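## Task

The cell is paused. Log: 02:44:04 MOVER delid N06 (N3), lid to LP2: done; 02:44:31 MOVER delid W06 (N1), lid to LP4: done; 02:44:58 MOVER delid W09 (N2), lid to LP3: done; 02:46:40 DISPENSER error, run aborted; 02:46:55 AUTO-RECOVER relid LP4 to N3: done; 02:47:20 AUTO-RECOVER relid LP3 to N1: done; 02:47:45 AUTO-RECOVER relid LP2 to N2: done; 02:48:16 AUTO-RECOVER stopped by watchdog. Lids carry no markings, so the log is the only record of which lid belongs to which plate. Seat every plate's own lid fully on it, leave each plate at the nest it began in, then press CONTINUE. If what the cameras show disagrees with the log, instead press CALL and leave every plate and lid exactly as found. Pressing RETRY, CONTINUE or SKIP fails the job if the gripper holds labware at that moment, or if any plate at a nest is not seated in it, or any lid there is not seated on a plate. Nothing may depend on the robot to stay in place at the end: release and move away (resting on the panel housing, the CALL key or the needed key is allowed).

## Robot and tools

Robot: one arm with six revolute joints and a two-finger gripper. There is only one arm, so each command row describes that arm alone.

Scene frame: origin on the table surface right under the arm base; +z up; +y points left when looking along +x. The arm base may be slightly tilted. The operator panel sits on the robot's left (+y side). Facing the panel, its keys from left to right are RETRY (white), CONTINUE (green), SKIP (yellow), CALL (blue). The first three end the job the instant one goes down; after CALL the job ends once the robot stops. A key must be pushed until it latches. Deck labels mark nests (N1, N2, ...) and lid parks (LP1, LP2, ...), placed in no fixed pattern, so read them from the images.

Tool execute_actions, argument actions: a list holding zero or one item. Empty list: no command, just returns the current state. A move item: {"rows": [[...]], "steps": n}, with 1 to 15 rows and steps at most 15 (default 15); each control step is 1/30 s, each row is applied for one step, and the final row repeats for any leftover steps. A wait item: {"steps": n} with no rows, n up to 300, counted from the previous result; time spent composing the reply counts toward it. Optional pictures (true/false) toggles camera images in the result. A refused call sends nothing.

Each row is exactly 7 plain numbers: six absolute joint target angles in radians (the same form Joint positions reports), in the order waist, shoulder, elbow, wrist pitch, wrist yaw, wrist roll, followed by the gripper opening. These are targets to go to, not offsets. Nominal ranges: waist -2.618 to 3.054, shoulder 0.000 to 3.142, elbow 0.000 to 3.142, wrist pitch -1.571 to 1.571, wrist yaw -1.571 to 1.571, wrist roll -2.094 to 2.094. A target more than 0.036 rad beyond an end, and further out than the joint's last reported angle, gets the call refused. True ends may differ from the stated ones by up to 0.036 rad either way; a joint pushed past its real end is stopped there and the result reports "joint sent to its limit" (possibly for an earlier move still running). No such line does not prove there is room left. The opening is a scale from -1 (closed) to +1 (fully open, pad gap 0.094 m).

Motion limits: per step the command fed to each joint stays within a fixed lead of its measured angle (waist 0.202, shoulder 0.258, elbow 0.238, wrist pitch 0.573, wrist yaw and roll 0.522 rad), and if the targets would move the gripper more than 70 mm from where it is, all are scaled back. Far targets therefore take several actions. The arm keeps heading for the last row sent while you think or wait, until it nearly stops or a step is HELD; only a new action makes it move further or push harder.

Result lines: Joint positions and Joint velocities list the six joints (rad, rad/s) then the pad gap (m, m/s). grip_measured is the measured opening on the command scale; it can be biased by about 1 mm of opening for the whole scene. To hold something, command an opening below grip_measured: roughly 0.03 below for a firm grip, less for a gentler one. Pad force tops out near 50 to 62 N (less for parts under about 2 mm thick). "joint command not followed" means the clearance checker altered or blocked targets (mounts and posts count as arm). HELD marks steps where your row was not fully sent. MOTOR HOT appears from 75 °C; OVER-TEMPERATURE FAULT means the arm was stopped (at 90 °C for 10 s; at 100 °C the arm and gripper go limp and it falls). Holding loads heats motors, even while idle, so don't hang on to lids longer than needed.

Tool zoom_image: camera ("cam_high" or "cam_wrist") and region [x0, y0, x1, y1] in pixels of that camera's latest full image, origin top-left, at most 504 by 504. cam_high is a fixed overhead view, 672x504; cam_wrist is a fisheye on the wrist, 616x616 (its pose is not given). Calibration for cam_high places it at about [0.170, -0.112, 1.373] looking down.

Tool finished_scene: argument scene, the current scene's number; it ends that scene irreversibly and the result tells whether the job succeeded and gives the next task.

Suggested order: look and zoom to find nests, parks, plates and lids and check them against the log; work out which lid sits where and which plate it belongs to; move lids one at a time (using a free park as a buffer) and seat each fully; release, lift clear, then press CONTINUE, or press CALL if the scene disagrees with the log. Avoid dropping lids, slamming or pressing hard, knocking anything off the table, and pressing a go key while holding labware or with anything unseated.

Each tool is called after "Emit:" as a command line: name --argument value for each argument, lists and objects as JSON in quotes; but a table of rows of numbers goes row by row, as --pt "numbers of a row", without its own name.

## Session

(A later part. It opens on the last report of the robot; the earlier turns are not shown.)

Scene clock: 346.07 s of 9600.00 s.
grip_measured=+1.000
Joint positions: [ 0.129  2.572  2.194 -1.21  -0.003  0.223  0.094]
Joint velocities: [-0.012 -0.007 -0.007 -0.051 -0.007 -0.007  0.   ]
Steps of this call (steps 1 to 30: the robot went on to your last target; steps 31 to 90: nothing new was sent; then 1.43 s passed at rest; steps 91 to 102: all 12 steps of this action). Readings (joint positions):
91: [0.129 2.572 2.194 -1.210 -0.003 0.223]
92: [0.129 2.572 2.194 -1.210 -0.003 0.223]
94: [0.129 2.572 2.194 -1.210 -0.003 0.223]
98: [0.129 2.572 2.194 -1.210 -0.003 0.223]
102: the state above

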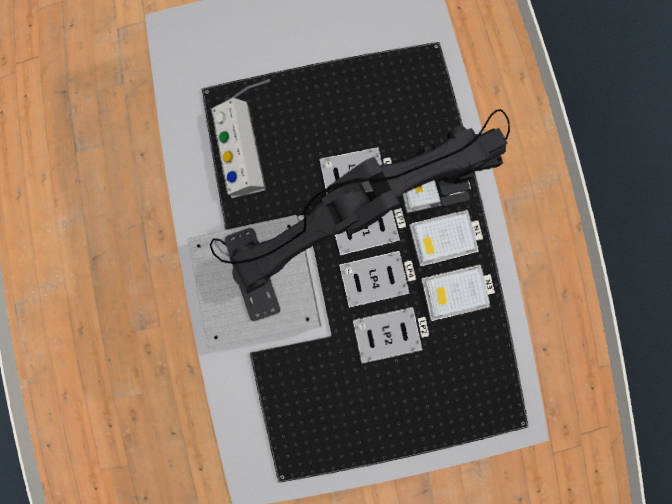

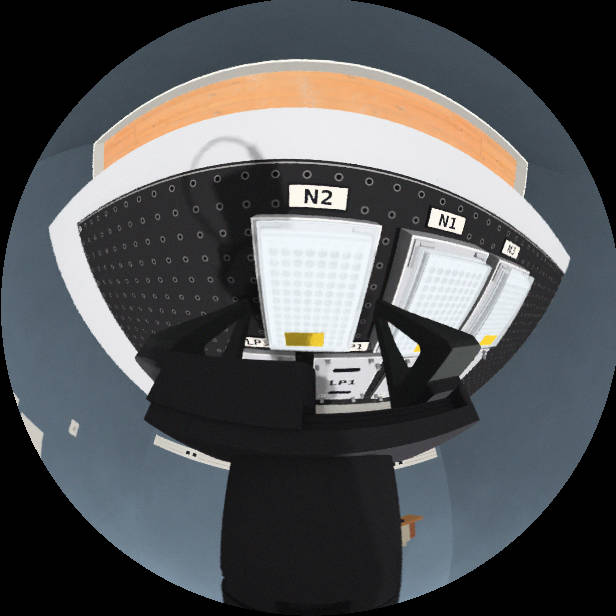

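Emit:
execute_actions --actions '[{"rows": [[0.13,2.56,2.18,-1.17,0,0.225,1.0],[0.13,2.56,2.17,-1.15,0,0.225,1.0],[0.13,2.56,2.16,-1.13,0,0.225,1.0],[0.13,2.56,2.15,-1.12,0,0.225,1.0],[0.13,2.56,2.14,-1.11,0,0.225,1.0],[0.13,2.56,2.13,-1.10,0,0.225,1.0]], "steps": 15}]'

Emit:
zoom_image --camera "cam_wrist" --region '[180, 180, 440, 400]'

Scene clock: 350.57 s of 9600.00 s.
grip_measured=+1.000
Joint positions: [ 0.129  2.572  2.133 -1.127 -0.003  0.223  0.094]
Joint velocities: [-0.012 -0.002  0.002 -0.022 -0.066  0.007  0.   ]
Steps of this call (steps 1 to 15: the robot went on to your last target; steps 16 to 90: nothing new was sent; then 1.00 s passed at rest; steps 91 to 105: all 15 steps of this action). Readings (joint positions):
91: [0.129 2.572 2.194 -1.208 -0.003 0.223]
92: [0.129 2.572 2.191 -1.202 -0.003 0.223]
94: [0.129 2.572 2.179 -1.180 -0.003 0.223]
98: [0.129 2.572 2.140 -1.146 -0.003 0.223]
105: the state above

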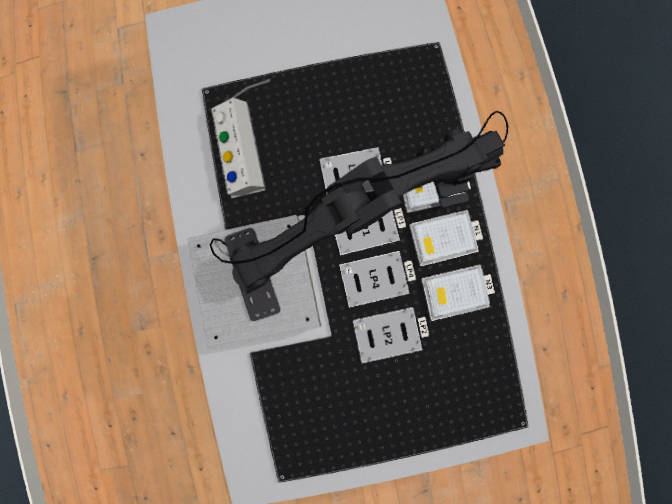

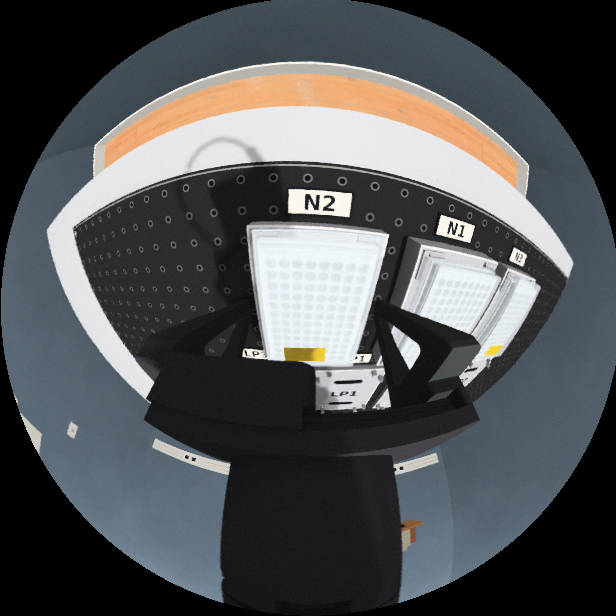

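Region (180, 180, 440, 400) of cam_wrist's 616x616 image, scaled by 1.938, with more detail than that image has; it fills the top 426 rows of this view, and the rest is white.

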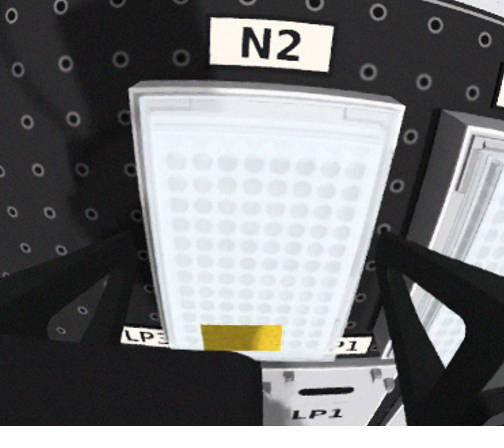

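Emit:
execute_actions --actions '[{"rows": [[0.13,2.56,2.125,-1.10,0,0.225,1.0],[0.13,2.56,2.12,-1.095,0,0.225,1.0],[0.13,2.56,2.115,-1.09,0,0.225,1.0],[0.13,2.56,2.11,-1.085,0,0.225,1.0]], "steps": 12}]'

Emit:
zoom_image --camera "cam_wrist" --region '[180, 180, 440, 400]'

Scene clock: 352.80 s of 9600.00 s.
grip_measured=+1.000
Joint positions: [ 0.129  2.572  2.117 -1.109 -0.003  0.223  0.094]
Joint velocities: [-0.012  0.002  0.012 -0.022 -0.066 -0.125  0.   ]
Steps of this call (steps 1 to 15: the robot went on to your last target; steps 16 to 55: nothing new was sent; steps 56 to 67: all 12 steps of this action). Readings (joint positions):
56: [0.129 2.572 2.133 -1.121 -0.003 0.223]
57: [0.129 2.572 2.133 -1.121 -0.003 0.223]
59: [0.129 2.572 2.129 -1.115 -0.003 0.223]
63: [0.129 2.572 2.118 -1.110 -0.003 0.223]
67: the state above

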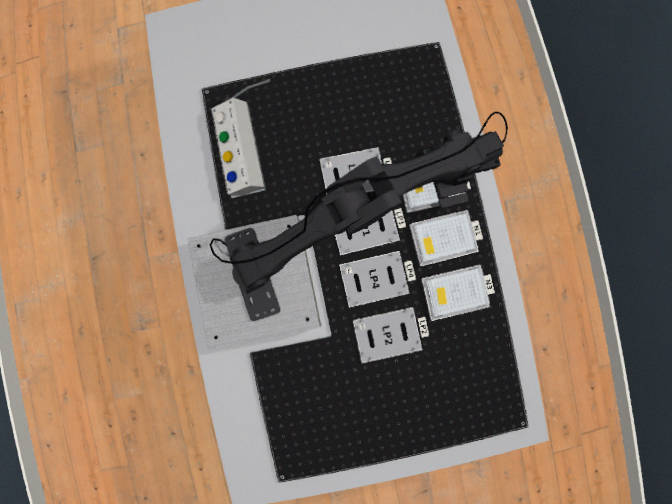

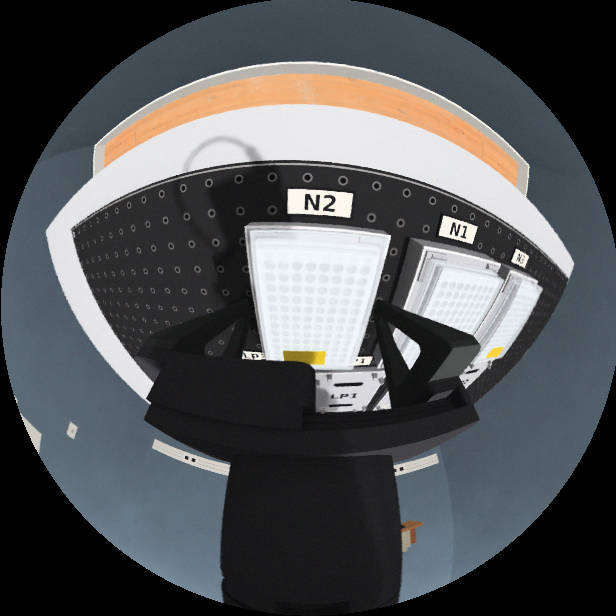

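Region (180, 180, 440, 400) of cam_wrist's 616x616 image, scaled by 1.938, with more detail than that image has; it fills the top 426 rows of this view, and the rest is white.

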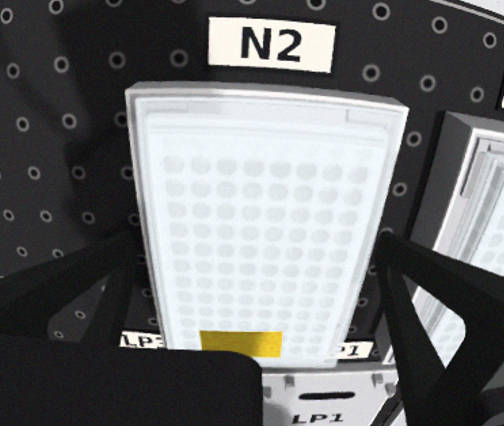

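Emit:
execute_actions --actions '[{"rows": [[0.13,2.56,2.105,-1.08,0,0.225,1.0],[0.13,2.56,2.10,-1.075,0,0.225,1.0],[0.13,2.56,2.10,-1.075,0,0.225,1.0],[0.13,2.56,2.10,-1.075,0,0.225,1.0],[0.13,2.56,2.10,-1.075,0,0.225,1.0],[0.13,2.56,2.10,-1.075,0,0.225,0.9],[0.13,2.56,2.10,-1.075,0,0.225,0.85],[0.13,2.56,2.10,-1.075,0,0.225,0.8],[0.13,2.56,2.10,-1.075,0,0.225,0.75],[0.13,2.56,2.10,-1.075,0,0.225,0.7]], "steps": 15}]'

Emit:
zoom_image --camera "cam_wrist" --region '[180, 180, 440, 400]'

Scene clock: 355.90 s of 9600.00 s.
grip_measured=+0.770
Joint positions: [ 0.129  2.572  2.107 -1.098 -0.002  0.223  0.083]
Joint velocities: [-0.002 -0.002 -0.007 -0.037 -0.081 -0.037  0.001]
Steps of this call (steps 1 to 15: the robot went on to your last target; steps 16 to 78: nothing new was sent; steps 79 to 93: all 15 steps of this action). Readings (joint positions):
79: [0.129 2.572 2.117 -1.105 -0.003 0.223]
80: [0.129 2.572 2.115 -1.104 -0.003 0.223]
82: [0.129 2.572 2.112 -1.100 -0.003 0.223]
86: [0.129 2.572 2.107 -1.099 -0.002 0.223]
93: the state above

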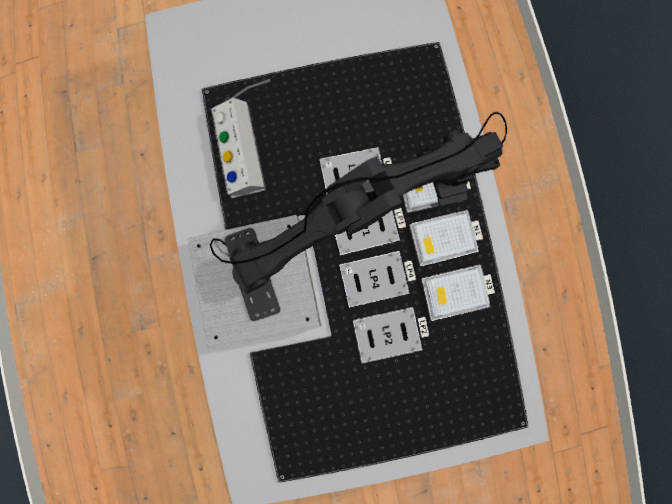

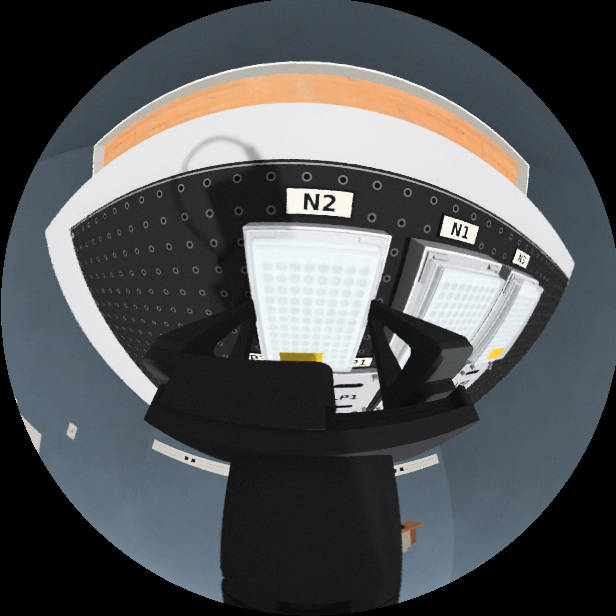

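Region (180, 180, 440, 400) of cam_wrist's 616x616 image, scaled by 1.938, with more detail than that image has; it fills the top 426 rows of this view, and the rest is white.

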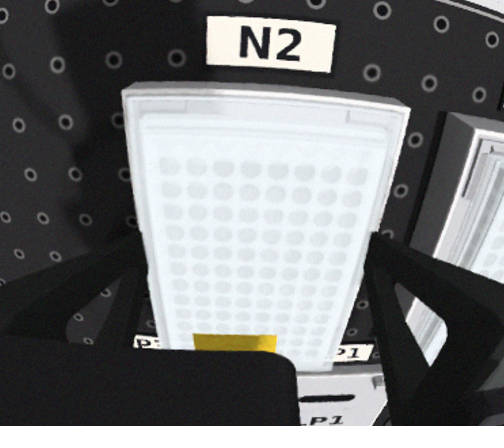

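Gripped. Lift slightly (~3 mm) and pull back until far wall contacts.

Emit:
execute_actions --actions '[{"rows": [[0.13,2.56,2.14,-1.11,0,0.225,0.7],[0.13,2.56,2.145,-1.12,0,0.225,0.7],[0.13,2.56,2.145,-1.13,0,0.225,0.7],[0.13,2.56,2.145,-1.14,0,0.225,0.7],[0.13,2.56,2.145,-1.15,0,0.225,0.7]], "steps": 12}]'

Emit:
zoom_image --camera "cam_wrist" --region '[180, 180, 440, 400]'

Scene clock: 358.20 s of 9600.00 s.
grip_measured=+0.770
Joint positions: [ 0.129  2.572  2.118 -1.129 -0.002  0.223  0.083]
Joint velocities: [-0.007 -0.017 -0.012 -0.037 -0.051  0.051 -0.   ]
Steps of this call (steps 1 to 15: the robot went on to your last target; steps 16 to 57: nothing new was sent; steps 58 to 69: all 12 steps of this action). Readings (joint positions):
58: [0.129 2.572 2.107 -1.098 -0.002 0.223]
59: [0.129 2.572 2.109 -1.100 -0.002 0.223]
61: [0.129 2.572 2.113 -1.106 -0.002 0.223]
65: [0.129 2.572 2.118 -1.121 -0.002 0.223]
69: the state above

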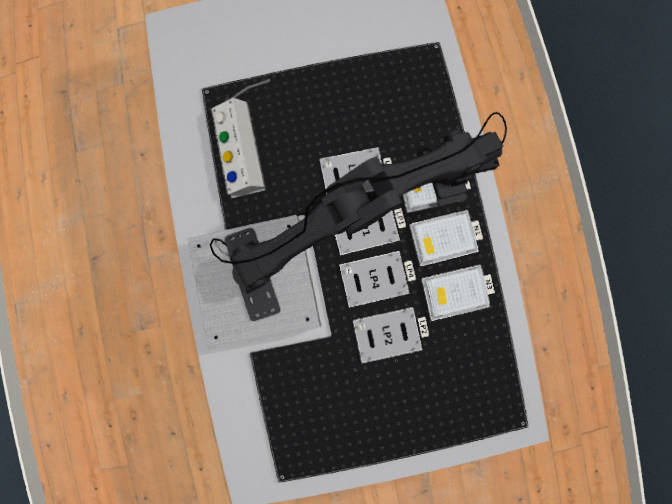

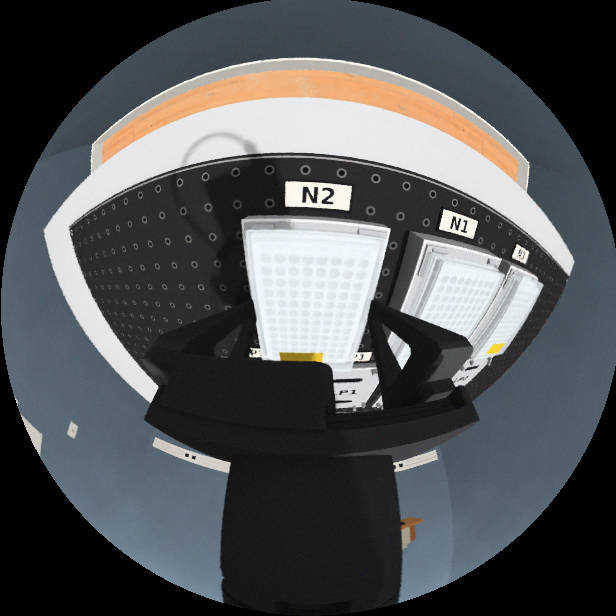

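Region (180, 180, 440, 400) of cam_wrist's 616x616 image, scaled by 1.938, with more detail than that image has; it fills the top 426 rows of this view, and the rest is white.

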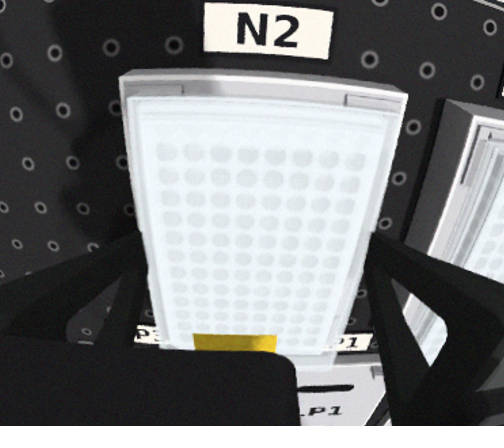

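Emit:
execute_actions --actions '[{"rows": [[0.13,2.56,2.125,-1.135,0,0.225,0.75],[0.13,2.56,2.125,-1.135,0,0.225,0.8],[0.13,2.56,2.125,-1.135,0,0.225,0.85],[0.13,2.56,2.125,-1.135,0,0.225,0.9],[0.13,2.56,2.125,-1.135,0,0.225,0.95],[0.13,2.56,2.125,-1.135,0,0.225,1.0]], "steps": 12}]' --pictures false

Emit:
execute_actions --actions '[{"rows": [[0.13,2.56,2.15,-1.15,0,0.225,1.0],[0.13,2.56,2.18,-1.18,0,0.225,1.0],[0.13,2.56,2.21,-1.21,0,0.225,1.0],[0.13,2.56,2.24,-1.24,0,0.225,1.0],[0.13,2.56,2.27,-1.27,0,0.225,1.0],[0.13,2.56,2.30,-1.30,0,0.225,1.0],[0.13,2.56,2.32,-1.31,0,0.225,1.0]], "steps": 15}]'

Emit:
zoom_image --camera "cam_wrist" --region '[180, 180, 440, 400]'

Scene clock: 362.07 s of 9600.00 s.
grip_measured=+1.000
Joint positions: [ 0.129  2.572  2.118 -1.133 -0.002  0.223  0.094]
Joint velocities: [ 0.012 -0.002  0.002 -0.037 -0.037 -0.051  0.   ]
Steps of this call (steps 1 to 15: the robot went on to your last target; steps 16 to 90: nothing new was sent; then 0.47 s passed at rest; steps 91 to 102: all 12 steps of this action). Readings (joint positions):
91: [0.129 2.572 2.118 -1.133 -0.002 0.223]
92: [0.129 2.572 2.118 -1.133 -0.002 0.223]
94: [0.129 2.572 2.118 -1.133 -0.002 0.223]
98: [0.129 2.572 2.118 -1.133 -0.002 0.223]
102: the state above

Scene clock: 362.57 s of 9600.00 s.
grip_measured=+1.000
Joint positions: [ 0.129  2.57   2.305 -1.277 -0.002  0.223  0.094]
Joint velocities: [ 0.002  0.002 -0.007 -0.183 -0.051 -0.081  0.   ]
Steps of this call (steps 1 to 15: all 15 steps of this action). Readings (joint positions):
1: [0.129 2.572 2.118 -1.133 -0.002 0.223]
2: [0.129 2.572 2.124 -1.140 -0.002 0.223]
4: [0.129 2.578 2.159 -1.170 -0.002 0.223]
8: [0.129 2.579 2.270 -1.238 -0.002 0.223]
15: the state above

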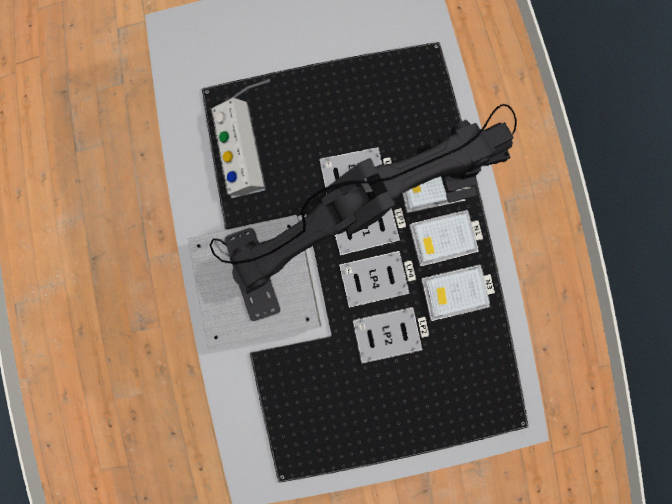

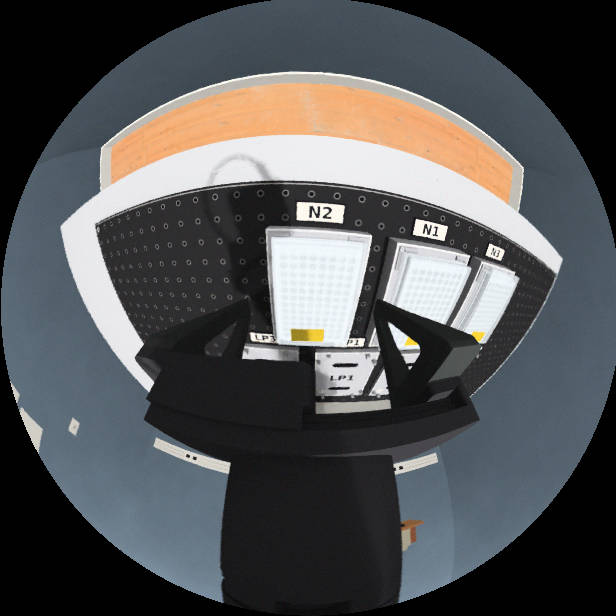

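Region (180, 180, 440, 400) of cam_wrist's 616x616 image, scaled by 1.938, with more detail than that image has; it fills the top 426 rows of this view, and the rest is white.

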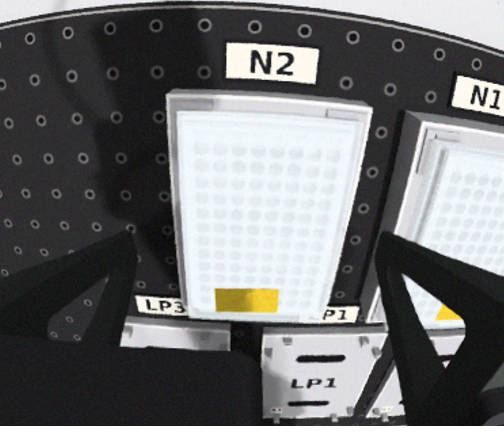

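Emit:
zoom_image --camera "cam_wrist" --region '[360, 210, 540, 360]'

Region (360, 210, 540, 360) of cam_wrist's 616x616 image, scaled by 2.800, with more detail than that image has.

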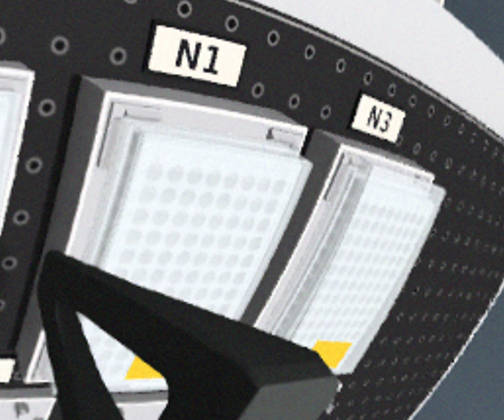

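Emit:
execute_actions --actions '[{"rows": [[0.13,2.56,2.28,-1.26,0,0.225,0.5],[0.13,2.56,2.26,-1.24,0,0.225,0.2],[0.13,2.56,2.24,-1.22,0,0.225,-0.1],[0.13,2.56,2.22,-1.20,0,0.225,-0.4],[0.13,2.56,2.20,-1.18,0,0.225,-0.7],[0.13,2.56,2.18,-1.16,0,0.225,-1.0],[0.13,2.56,2.17,-1.15,0,0.225,-1.0],[0.13,2.56,2.16,-1.14,0,0.225,-1.0],[0.13,2.56,2.15,-1.13,0,0.225,-1.0],[0.13,2.56,2.14,-1.12,0,0.225,-1.0]], "steps": 15}]'

Scene clock: 367.63 s of 9600.00 s.
grip_measured=-0.986
Joint positions: [ 0.129  2.57   2.143 -1.161 -0.002  0.223  0.001]
Joint velocities: [-0.007 -0.002  0.017  0.168 -0.037  0.051  0.   ]
Steps of this call (steps 1 to 30: the robot went on to your last target; steps 31 to 90: nothing new was sent; then 1.57 s passed at rest; steps 91 to 105: all 15 steps of this action). Readings (joint positions):
91: [0.129 2.570 2.302 -1.292 -0.002 0.223]
92: [0.129 2.570 2.295 -1.285 -0.002 0.223]
94: [0.129 2.570 2.267 -1.262 -0.002 0.223]
98: [0.129 2.570 2.186 -1.212 -0.002 0.223]
105: the state above

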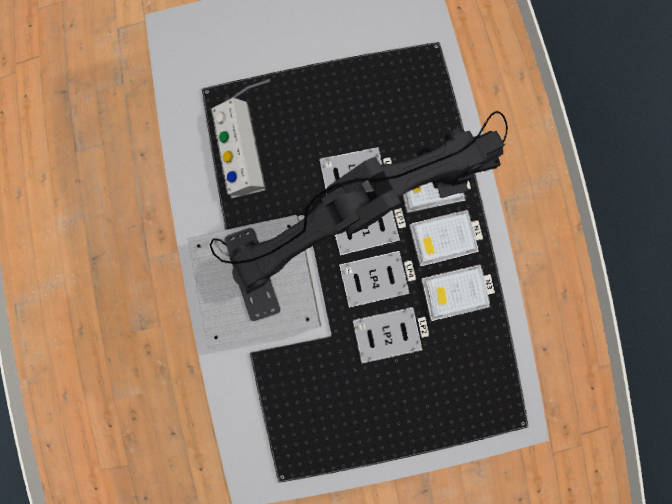

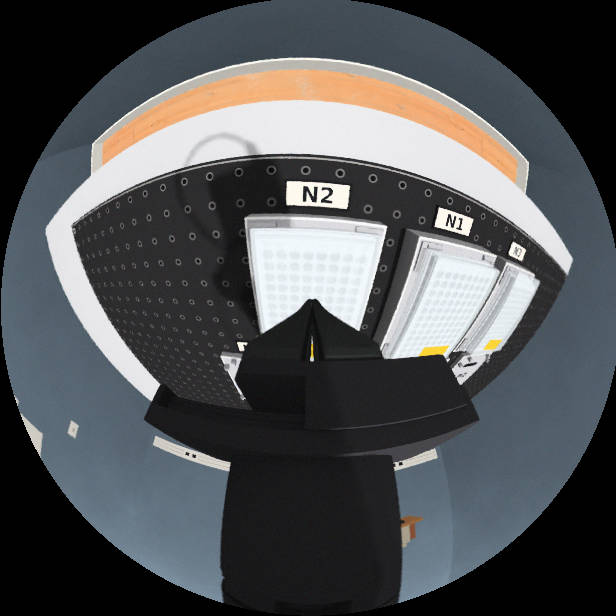

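Emit:
execute_actions --actions '[{"rows": [[0.13,2.56,2.135,-1.115,0,0.225,-1.0],[0.13,2.56,2.13,-1.11,0,0.225,-1.0],[0.13,2.56,2.125,-1.105,0,0.225,-1.0],[0.13,2.56,2.12,-1.10,0,0.225,-1.0],[0.13,2.56,2.115,-1.095,0,0.225,-1.0],[0.13,2.56,2.11,-1.09,0,0.225,-1.0],[0.13,2.56,2.105,-1.085,0,0.225,-1.0],[0.13,2.56,2.10,-1.08,0,0.225,-1.0]], "steps": 15}]'

Emit:
zoom_image --camera "cam_wrist" --region '[180, 180, 440, 400]'

Scene clock: 371.20 s of 9600.00 s.
grip_measured=-0.986
Joint positions: [ 0.129  2.57   2.118 -1.11  -0.002  0.223  0.001]
Joint velocities: [ 0.007 -0.012  0.002  0.081  0.051  0.007 -0.   ]
Steps of this call (steps 1 to 30: the robot went on to your last target; steps 31 to 90: nothing new was sent; then 0.07 s passed at rest; steps 91 to 105: all 15 steps of this action). Readings (joint positions):
91: [0.129 2.570 2.143 -1.141 -0.002 0.223]
92: [0.129 2.570 2.143 -1.139 -0.002 0.223]
94: [0.129 2.570 2.139 -1.133 -0.002 0.223]
98: [0.129 2.570 2.118 -1.116 -0.002 0.223]
105: the state above

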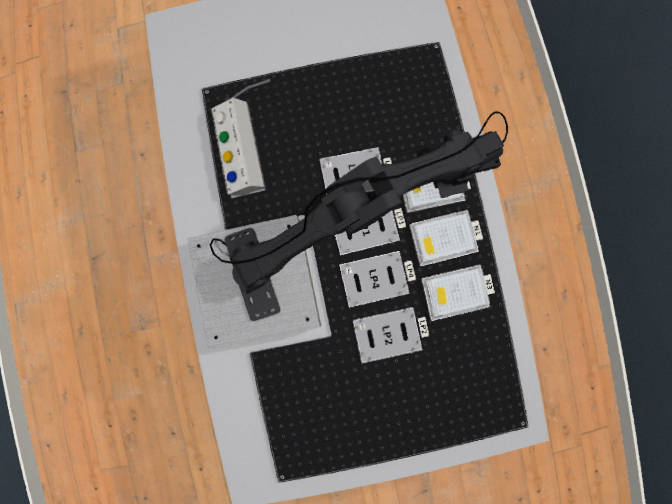

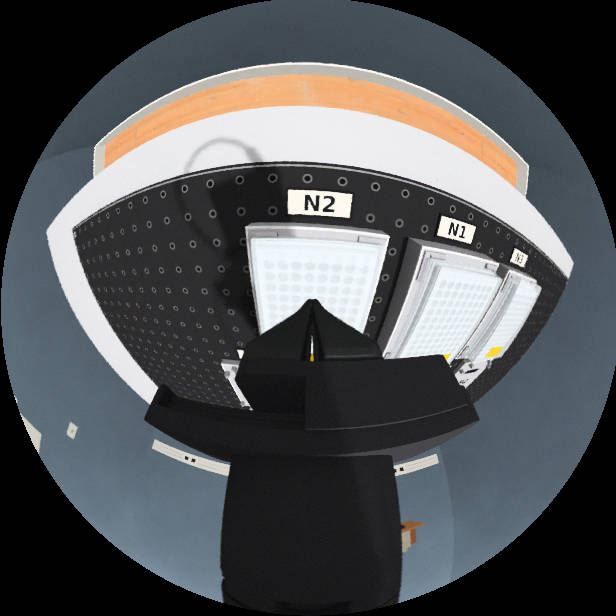

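Region (180, 180, 440, 400) of cam_wrist's 616x616 image, scaled by 1.938, with more detail than that image has; it fills the top 426 rows of this view, and the rest is white.

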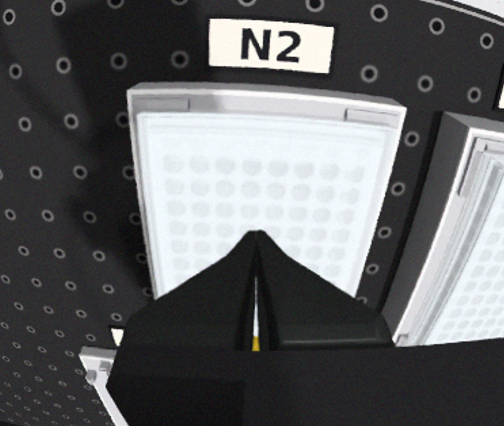

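Emit:
execute_actions --actions '[{"rows": [[0.13,2.56,2.105,-1.075,0,0.225,-1.0],[0.13,2.56,2.105,-1.07,0,0.225,-1.0],[0.13,2.56,2.105,-1.065,0,0.225,-1.0]], "steps": 10}]'

Emit:
zoom_image --camera "cam_wrist" --region '[180, 180, 440, 400]'

Scene clock: 374.47 s of 9600.00 s.
grip_measured=-0.986
Joint positions: [ 0.129  2.57   2.118 -1.109 -0.002  0.223  0.001]
Joint velocities: [ 0.007  0.007 -0.027 -0.022 -0.022  0.022 -0.001]
Steps of this call (steps 1 to 15: the robot went on to your last target; steps 16 to 88: nothing new was sent; steps 89 to 98: all 10 steps of this action). Readings (joint positions):
89: [0.129 2.570 2.118 -1.110 -0.002 0.223]
90: [0.129 2.570 2.118 -1.109 -0.002 0.223]
92: [0.129 2.570 2.118 -1.109 -0.002 0.223]
96: [0.129 2.570 2.118 -1.109 -0.002 0.223]
98: the state above

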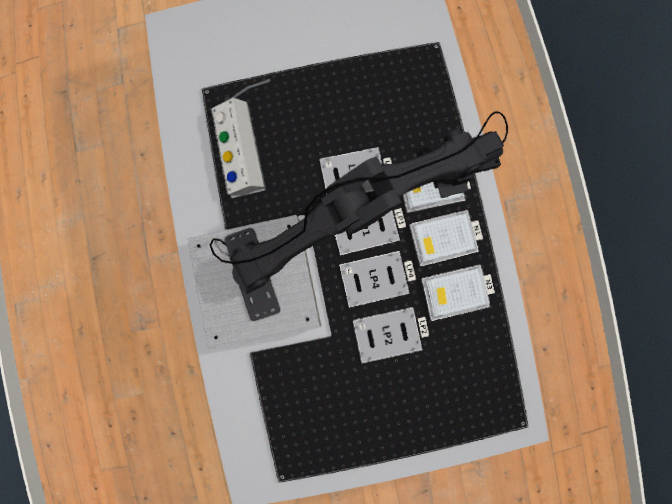

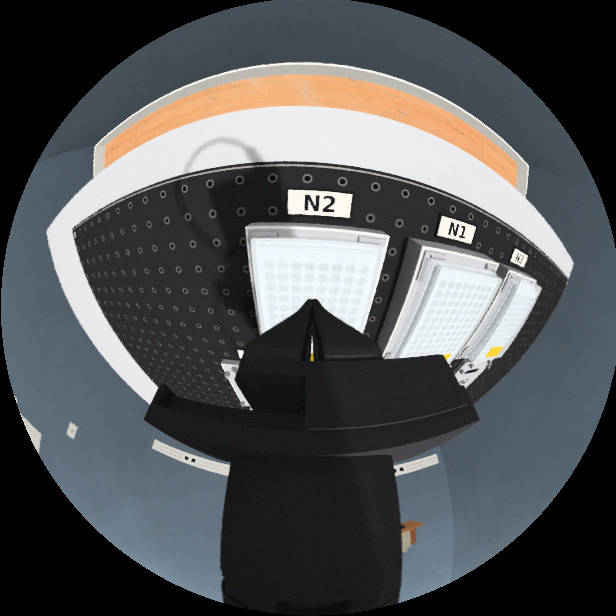

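Region (180, 180, 440, 400) of cam_wrist's 616x616 image, scaled by 1.938, with more detail than that image has; it fills the top 426 rows of this view, and the rest is white.

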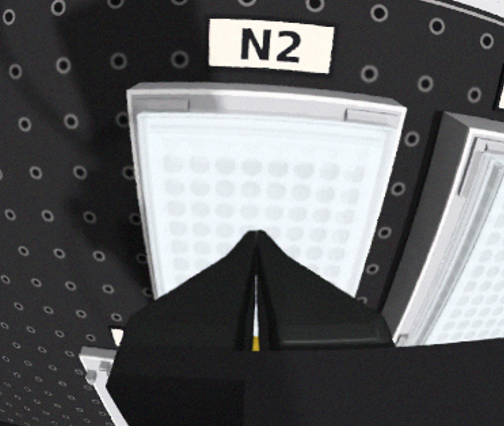

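Emit:
execute_actions --actions '[{"rows": [[0.13,2.56,2.15,-1.13,0,0.225,-1.0],[0.13,2.56,2.18,-1.16,0,0.225,-1.0],[0.12,2.56,2.21,-1.19,0,0.21,-1.0],[0.09,2.56,2.24,-1.22,0,0.18,-1.0],[0.05,2.56,2.26,-1.24,0,0.14,-1.0],[0.0,2.56,2.27,-1.25,0,0.09,-1.0],[-0.05,2.56,2.27,-1.25,0,0.04,-1.0],[-0.10,2.56,2.27,-1.25,0,-0.01,-1.0],[-0.14,2.56,2.27,-1.25,0,-0.04,-1.0],[-0.15,2.56,2.27,-1.25,0,-0.05,-1.0]], "steps": 15}]' --pictures false

Emit:
execute_actions --actions '[{"rows": [[-0.15,2.56,2.27,-1.25,0,-0.05,-1.0]], "steps": 10}]'

Scene clock: 381.30 s of 9600.00 s.
grip_measured=-0.986
Joint positions: [-0.186  2.574  2.246 -1.21   0.003  0.003  0.001]
Joint velocities: [-0.598 -0.012 -0.007 -0.227  0.212 -0.359  0.001]
Steps of this call (steps 1 to 15: the robot went on to your last target; steps 16 to 90: nothing new was sent; then 3.33 s passed at rest; steps 91 to 105: all 15 steps of this action). Readings (joint positions):
91: [0.129 2.570 2.120 -1.112 -0.002 0.223]
92: [0.129 2.571 2.127 -1.118 -0.002 0.223]
94: [0.126 2.576 2.160 -1.148 -0.002 0.216]
98: [0.060 2.575 2.236 -1.187 -0.014 0.138]
105: the state above

Scene clock: 381.63 s of 9600.00 s.
grip_measured=-0.986
Joint positions: [-0.145  2.574  2.246 -1.231  0.005 -0.038  0.001]
Joint velocities: [ 0.144  0.012  0.007 -0.022 -0.037 -0.037  0.001]
Steps of this call (steps 1 to 10: all 10 steps of this action). Readings (joint positions):
1: [-0.201 2.574 2.246 -1.214 0.008 -0.005]
2: [-0.207 2.574 2.246 -1.218 0.011 -0.012]
4: [-0.201 2.574 2.246 -1.225 0.013 -0.022]
8: [-0.160 2.574 2.246 -1.230 0.008 -0.035]
10: the state above

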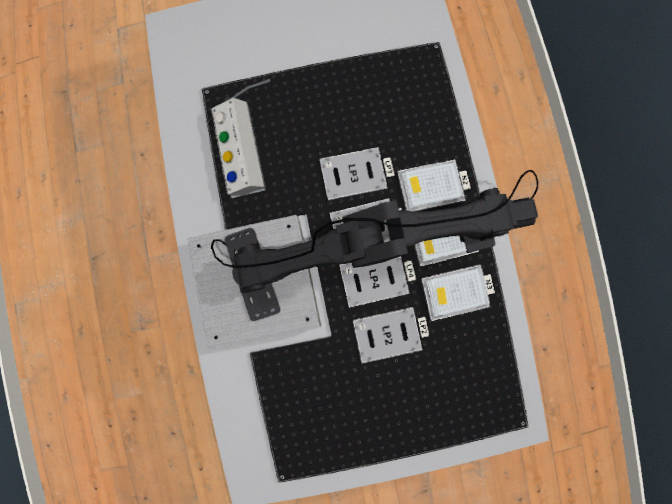

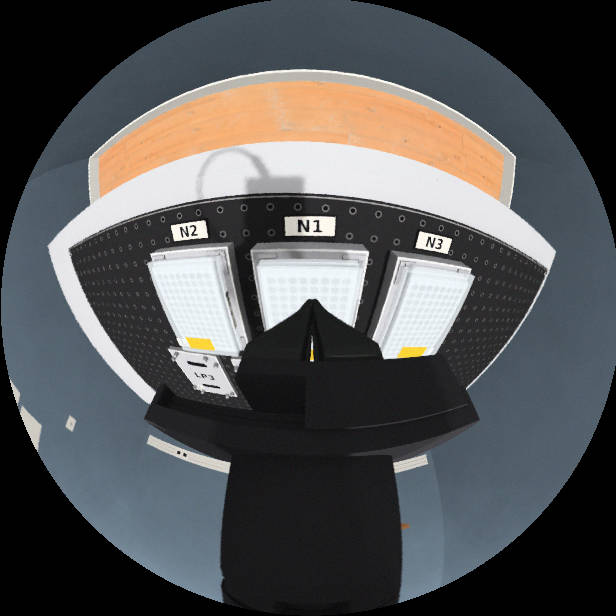

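Emit:
zoom_image --camera "cam_wrist" --region '[130, 220, 300, 370]'

Emit:
zoom_image --camera "cam_wrist" --region '[330, 220, 500, 370]'

Region (130, 220, 300, 370) of cam_wrist's 616x616 image, scaled by 2.965, with more detail than that image has; it fills the top 445 rows of this view, and the rest is white.

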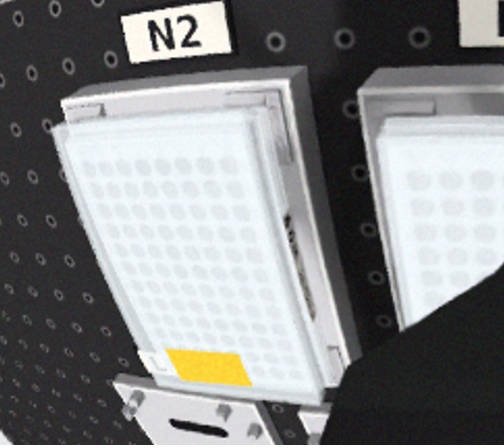

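Region (330, 220, 500, 370) of cam_wrist's 616x616 image, scaled by 2.965, with more detail than that image has; it fills the top 445 rows of this view, and the rest is white.

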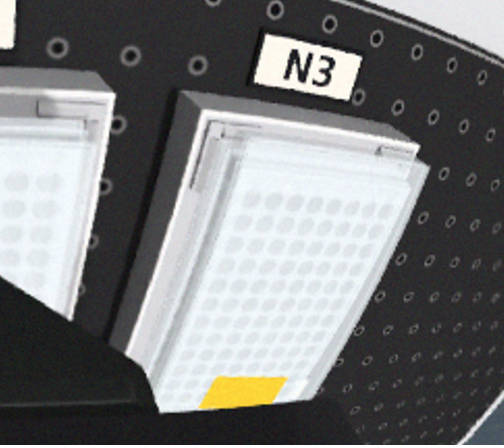

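Emit:
execute_actions --actions '[{"rows": [[-0.12,2.54,2.19,-1.21,0,-0.02,-1.0],[-0.09,2.50,2.12,-1.18,0,0.01,-1.0],[-0.06,2.46,2.05,-1.15,0,0.04,-1.0],[-0.03,2.42,1.98,-1.12,0,0.07,-1.0],[0.0,2.38,1.91,-1.09,0,0.10,-1.0],[0.03,2.34,1.84,-1.06,0,0.13,-1.0],[0.06,2.30,1.77,-1.03,0,0.16,-1.0],[0.09,2.26,1.70,-1.00,0,0.19,-1.0],[0.11,2.23,1.65,-0.97,0,0.21,-1.0],[0.125,2.21,1.62,-0.95,0,0.225,-1.0],[0.135,2.20,1.613,-0.94,0,0.225,-1.0]], "steps": 15}]' --pictures false

Emit:
execute_actions --actions '[{"rows": [[0.135,2.20,1.613,-0.94,0,0.225,-1.0]], "steps": 12}]'

Scene clock: 397.27 s of 9600.00 s.
grip_measured=-0.986
Joint positions: [ 0.176  2.231  1.62  -1.013 -0.012  0.187  0.001]
Joint velocities: [-0.076 -0.095 -0.017  0.33   0.051  0.212 -0.   ]
Steps of this call (steps 1 to 15: the robot went on to your last target; steps 16 to 90: nothing new was sent; then 12.13 s passed at rest; steps 91 to 105: all 15 steps of this action). Readings (joint positions):
91: [-0.142 2.572 2.238 -1.229 0.002 -0.041]
92: [-0.138 2.560 2.209 -1.213 0.003 -0.033]
94: [-0.117 2.511 2.097 -1.178 0.007 -0.004]
98: [0.004 2.373 1.816 -1.102 0.009 0.083]
105: the state above

Scene clock: 397.67 s of 9600.00 s.
grip_measured=-0.986
Joint positions: [ 0.134  2.227  1.62  -0.963 -0.005  0.216  0.001]
Joint velocities: [ 0.002 -0.007  0.007  0.022 -0.037 -0.007 -0.   ]
Steps of this call (steps 1 to 12: all 12 steps of this action). Readings (joint positions):
1: [0.170 2.228 1.620 -1.001 -0.012 0.193]
2: [0.163 2.227 1.620 -0.991 -0.012 0.198]
4: [0.147 2.227 1.620 -0.978 -0.010 0.205]
8: [0.134 2.227 1.620 -0.967 -0.005 0.214]
12: the state above

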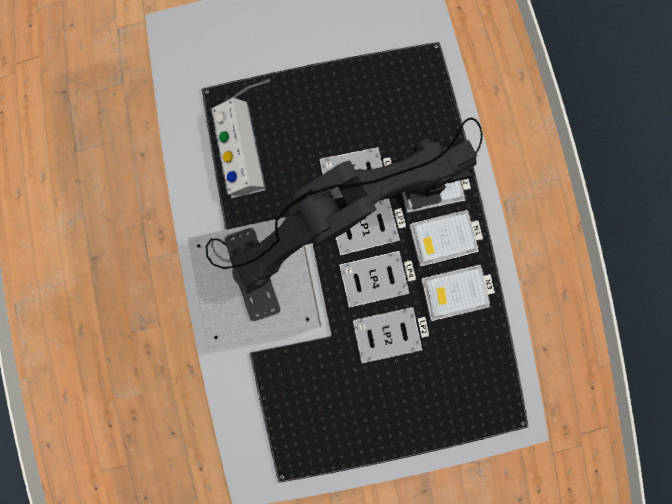

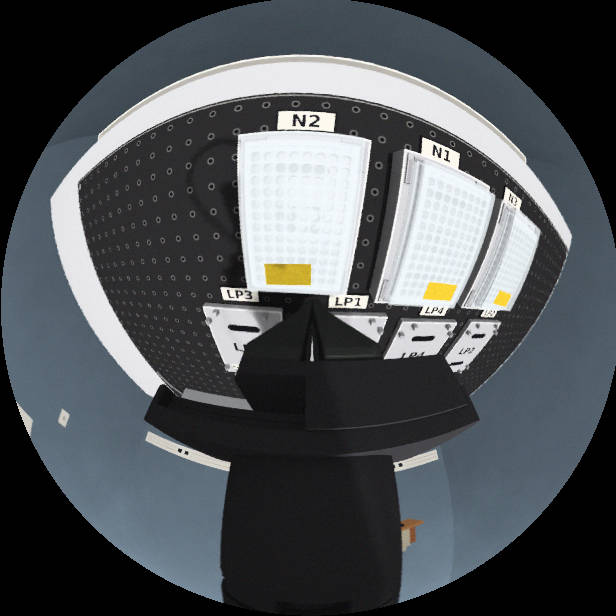

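Emit:
execute_actions --actions '[{"rows": [[0.135,2.235,1.605,-0.93,0,0.225,-1.0],[0.135,2.24,1.59,-0.91,0,0.225,-1.0],[0.135,2.245,1.575,-0.89,0,0.225,-1.0],[0.135,2.25,1.561,-0.87,0,0.225,-1.0],[0.135,2.25,1.561,-0.862,0,0.225,-1.0]], "steps": 15}]'

Emit:
zoom_image --camera "cam_wrist" --region '[220, 220, 400, 360]'

Scene clock: 401.80 s of 9600.00 s.
grip_measured=-0.986
Joint positions: [ 0.134  2.25   1.565 -0.888 -0.005  0.219  0.001]
Joint velocities: [ 0.012 -0.002  0.007  0.125 -0.066  0.022  0.001]
Steps of this call (steps 1 to 15: the robot went on to your last target; steps 16 to 90: nothing new was sent; then 0.63 s passed at rest; steps 91 to 105: all 15 steps of this action). Readings (joint positions):
91: [0.134 2.227 1.620 -0.960 -0.005 0.218]
92: [0.134 2.227 1.616 -0.954 -0.005 0.219]
94: [0.134 2.227 1.599 -0.931 -0.005 0.219]
98: [0.134 2.241 1.570 -0.905 -0.005 0.219]
105: the state above

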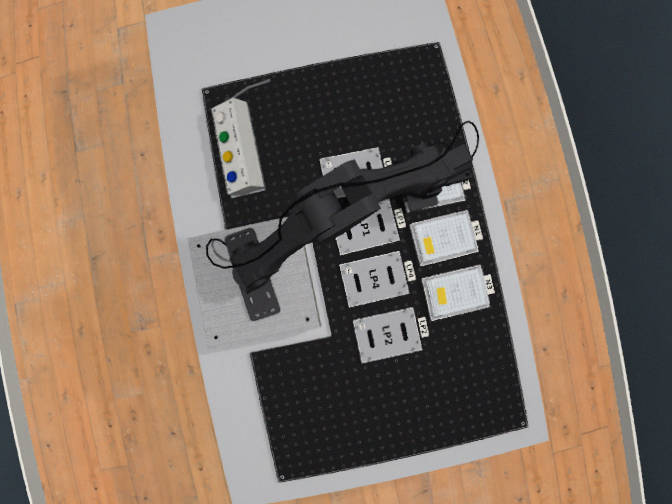

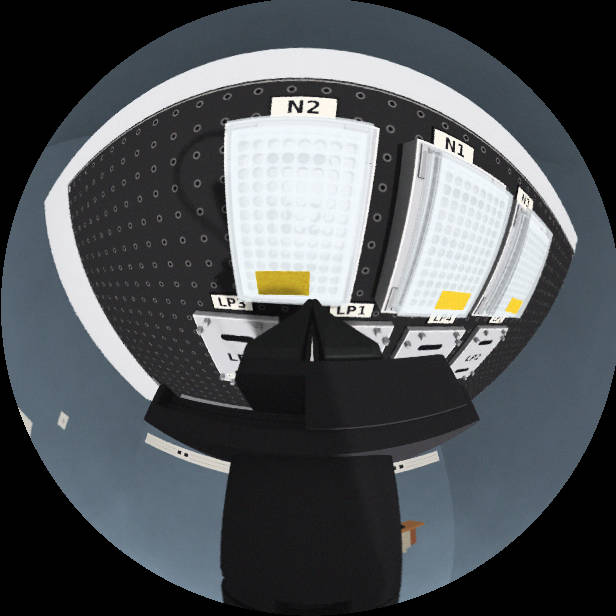

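Region (220, 220, 400, 360) of cam_wrist's 616x616 image, scaled by 2.800, with more detail than that image has.

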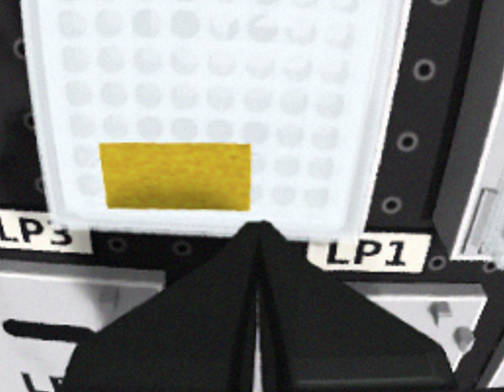

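Emit:
execute_actions --actions '[{"rows": [[0.135,2.23,1.55,-0.87,0,0.225,-1.0],[0.135,2.21,1.53,-0.86,0,0.225,-1.0],[0.135,2.19,1.51,-0.85,0,0.225,-1.0],[0.135,2.18,1.49,-0.835,0,0.225,-1.0]], "steps": 12}]'

Emit:
zoom_image --camera "cam_wrist" --region '[220, 220, 400, 360]'

Scene clock: 407.47 s of 9600.00 s.
grip_measured=-0.986
Joint positions: [ 0.134  2.216  1.497 -0.86  -0.005  0.219  0.001]
Joint velocities: [-0.002 -0.007 -0.007 -0.037 -0.022 -0.007 -0.001]
Steps of this call (steps 1 to 15: the robot went on to your last target; steps 16 to 90: nothing new was sent; then 2.27 s passed at rest; steps 91 to 102: all 12 steps of this action). Readings (joint positions):
91: [0.134 2.250 1.565 -0.883 -0.005 0.219]
92: [0.134 2.249 1.561 -0.880 -0.005 0.219]
94: [0.134 2.235 1.533 -0.866 -0.005 0.219]
98: [0.134 2.216 1.497 -0.864 -0.005 0.219]
102: the state above

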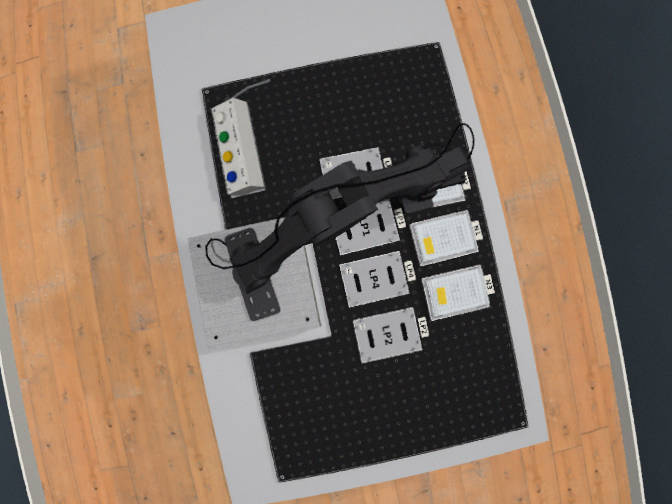

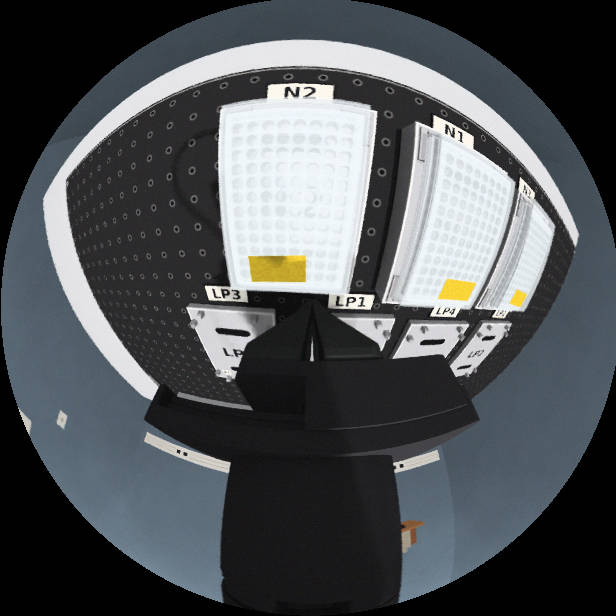

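Region (220, 220, 400, 360) of cam_wrist's 616x616 image, scaled by 2.800, with more detail than that image has.

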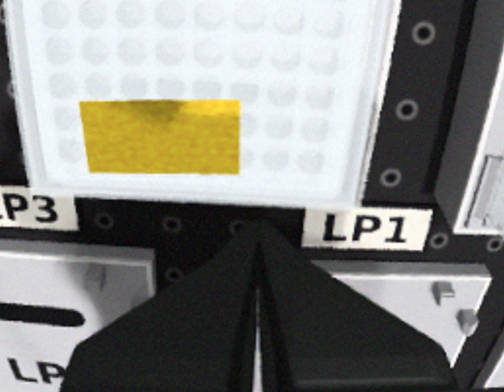

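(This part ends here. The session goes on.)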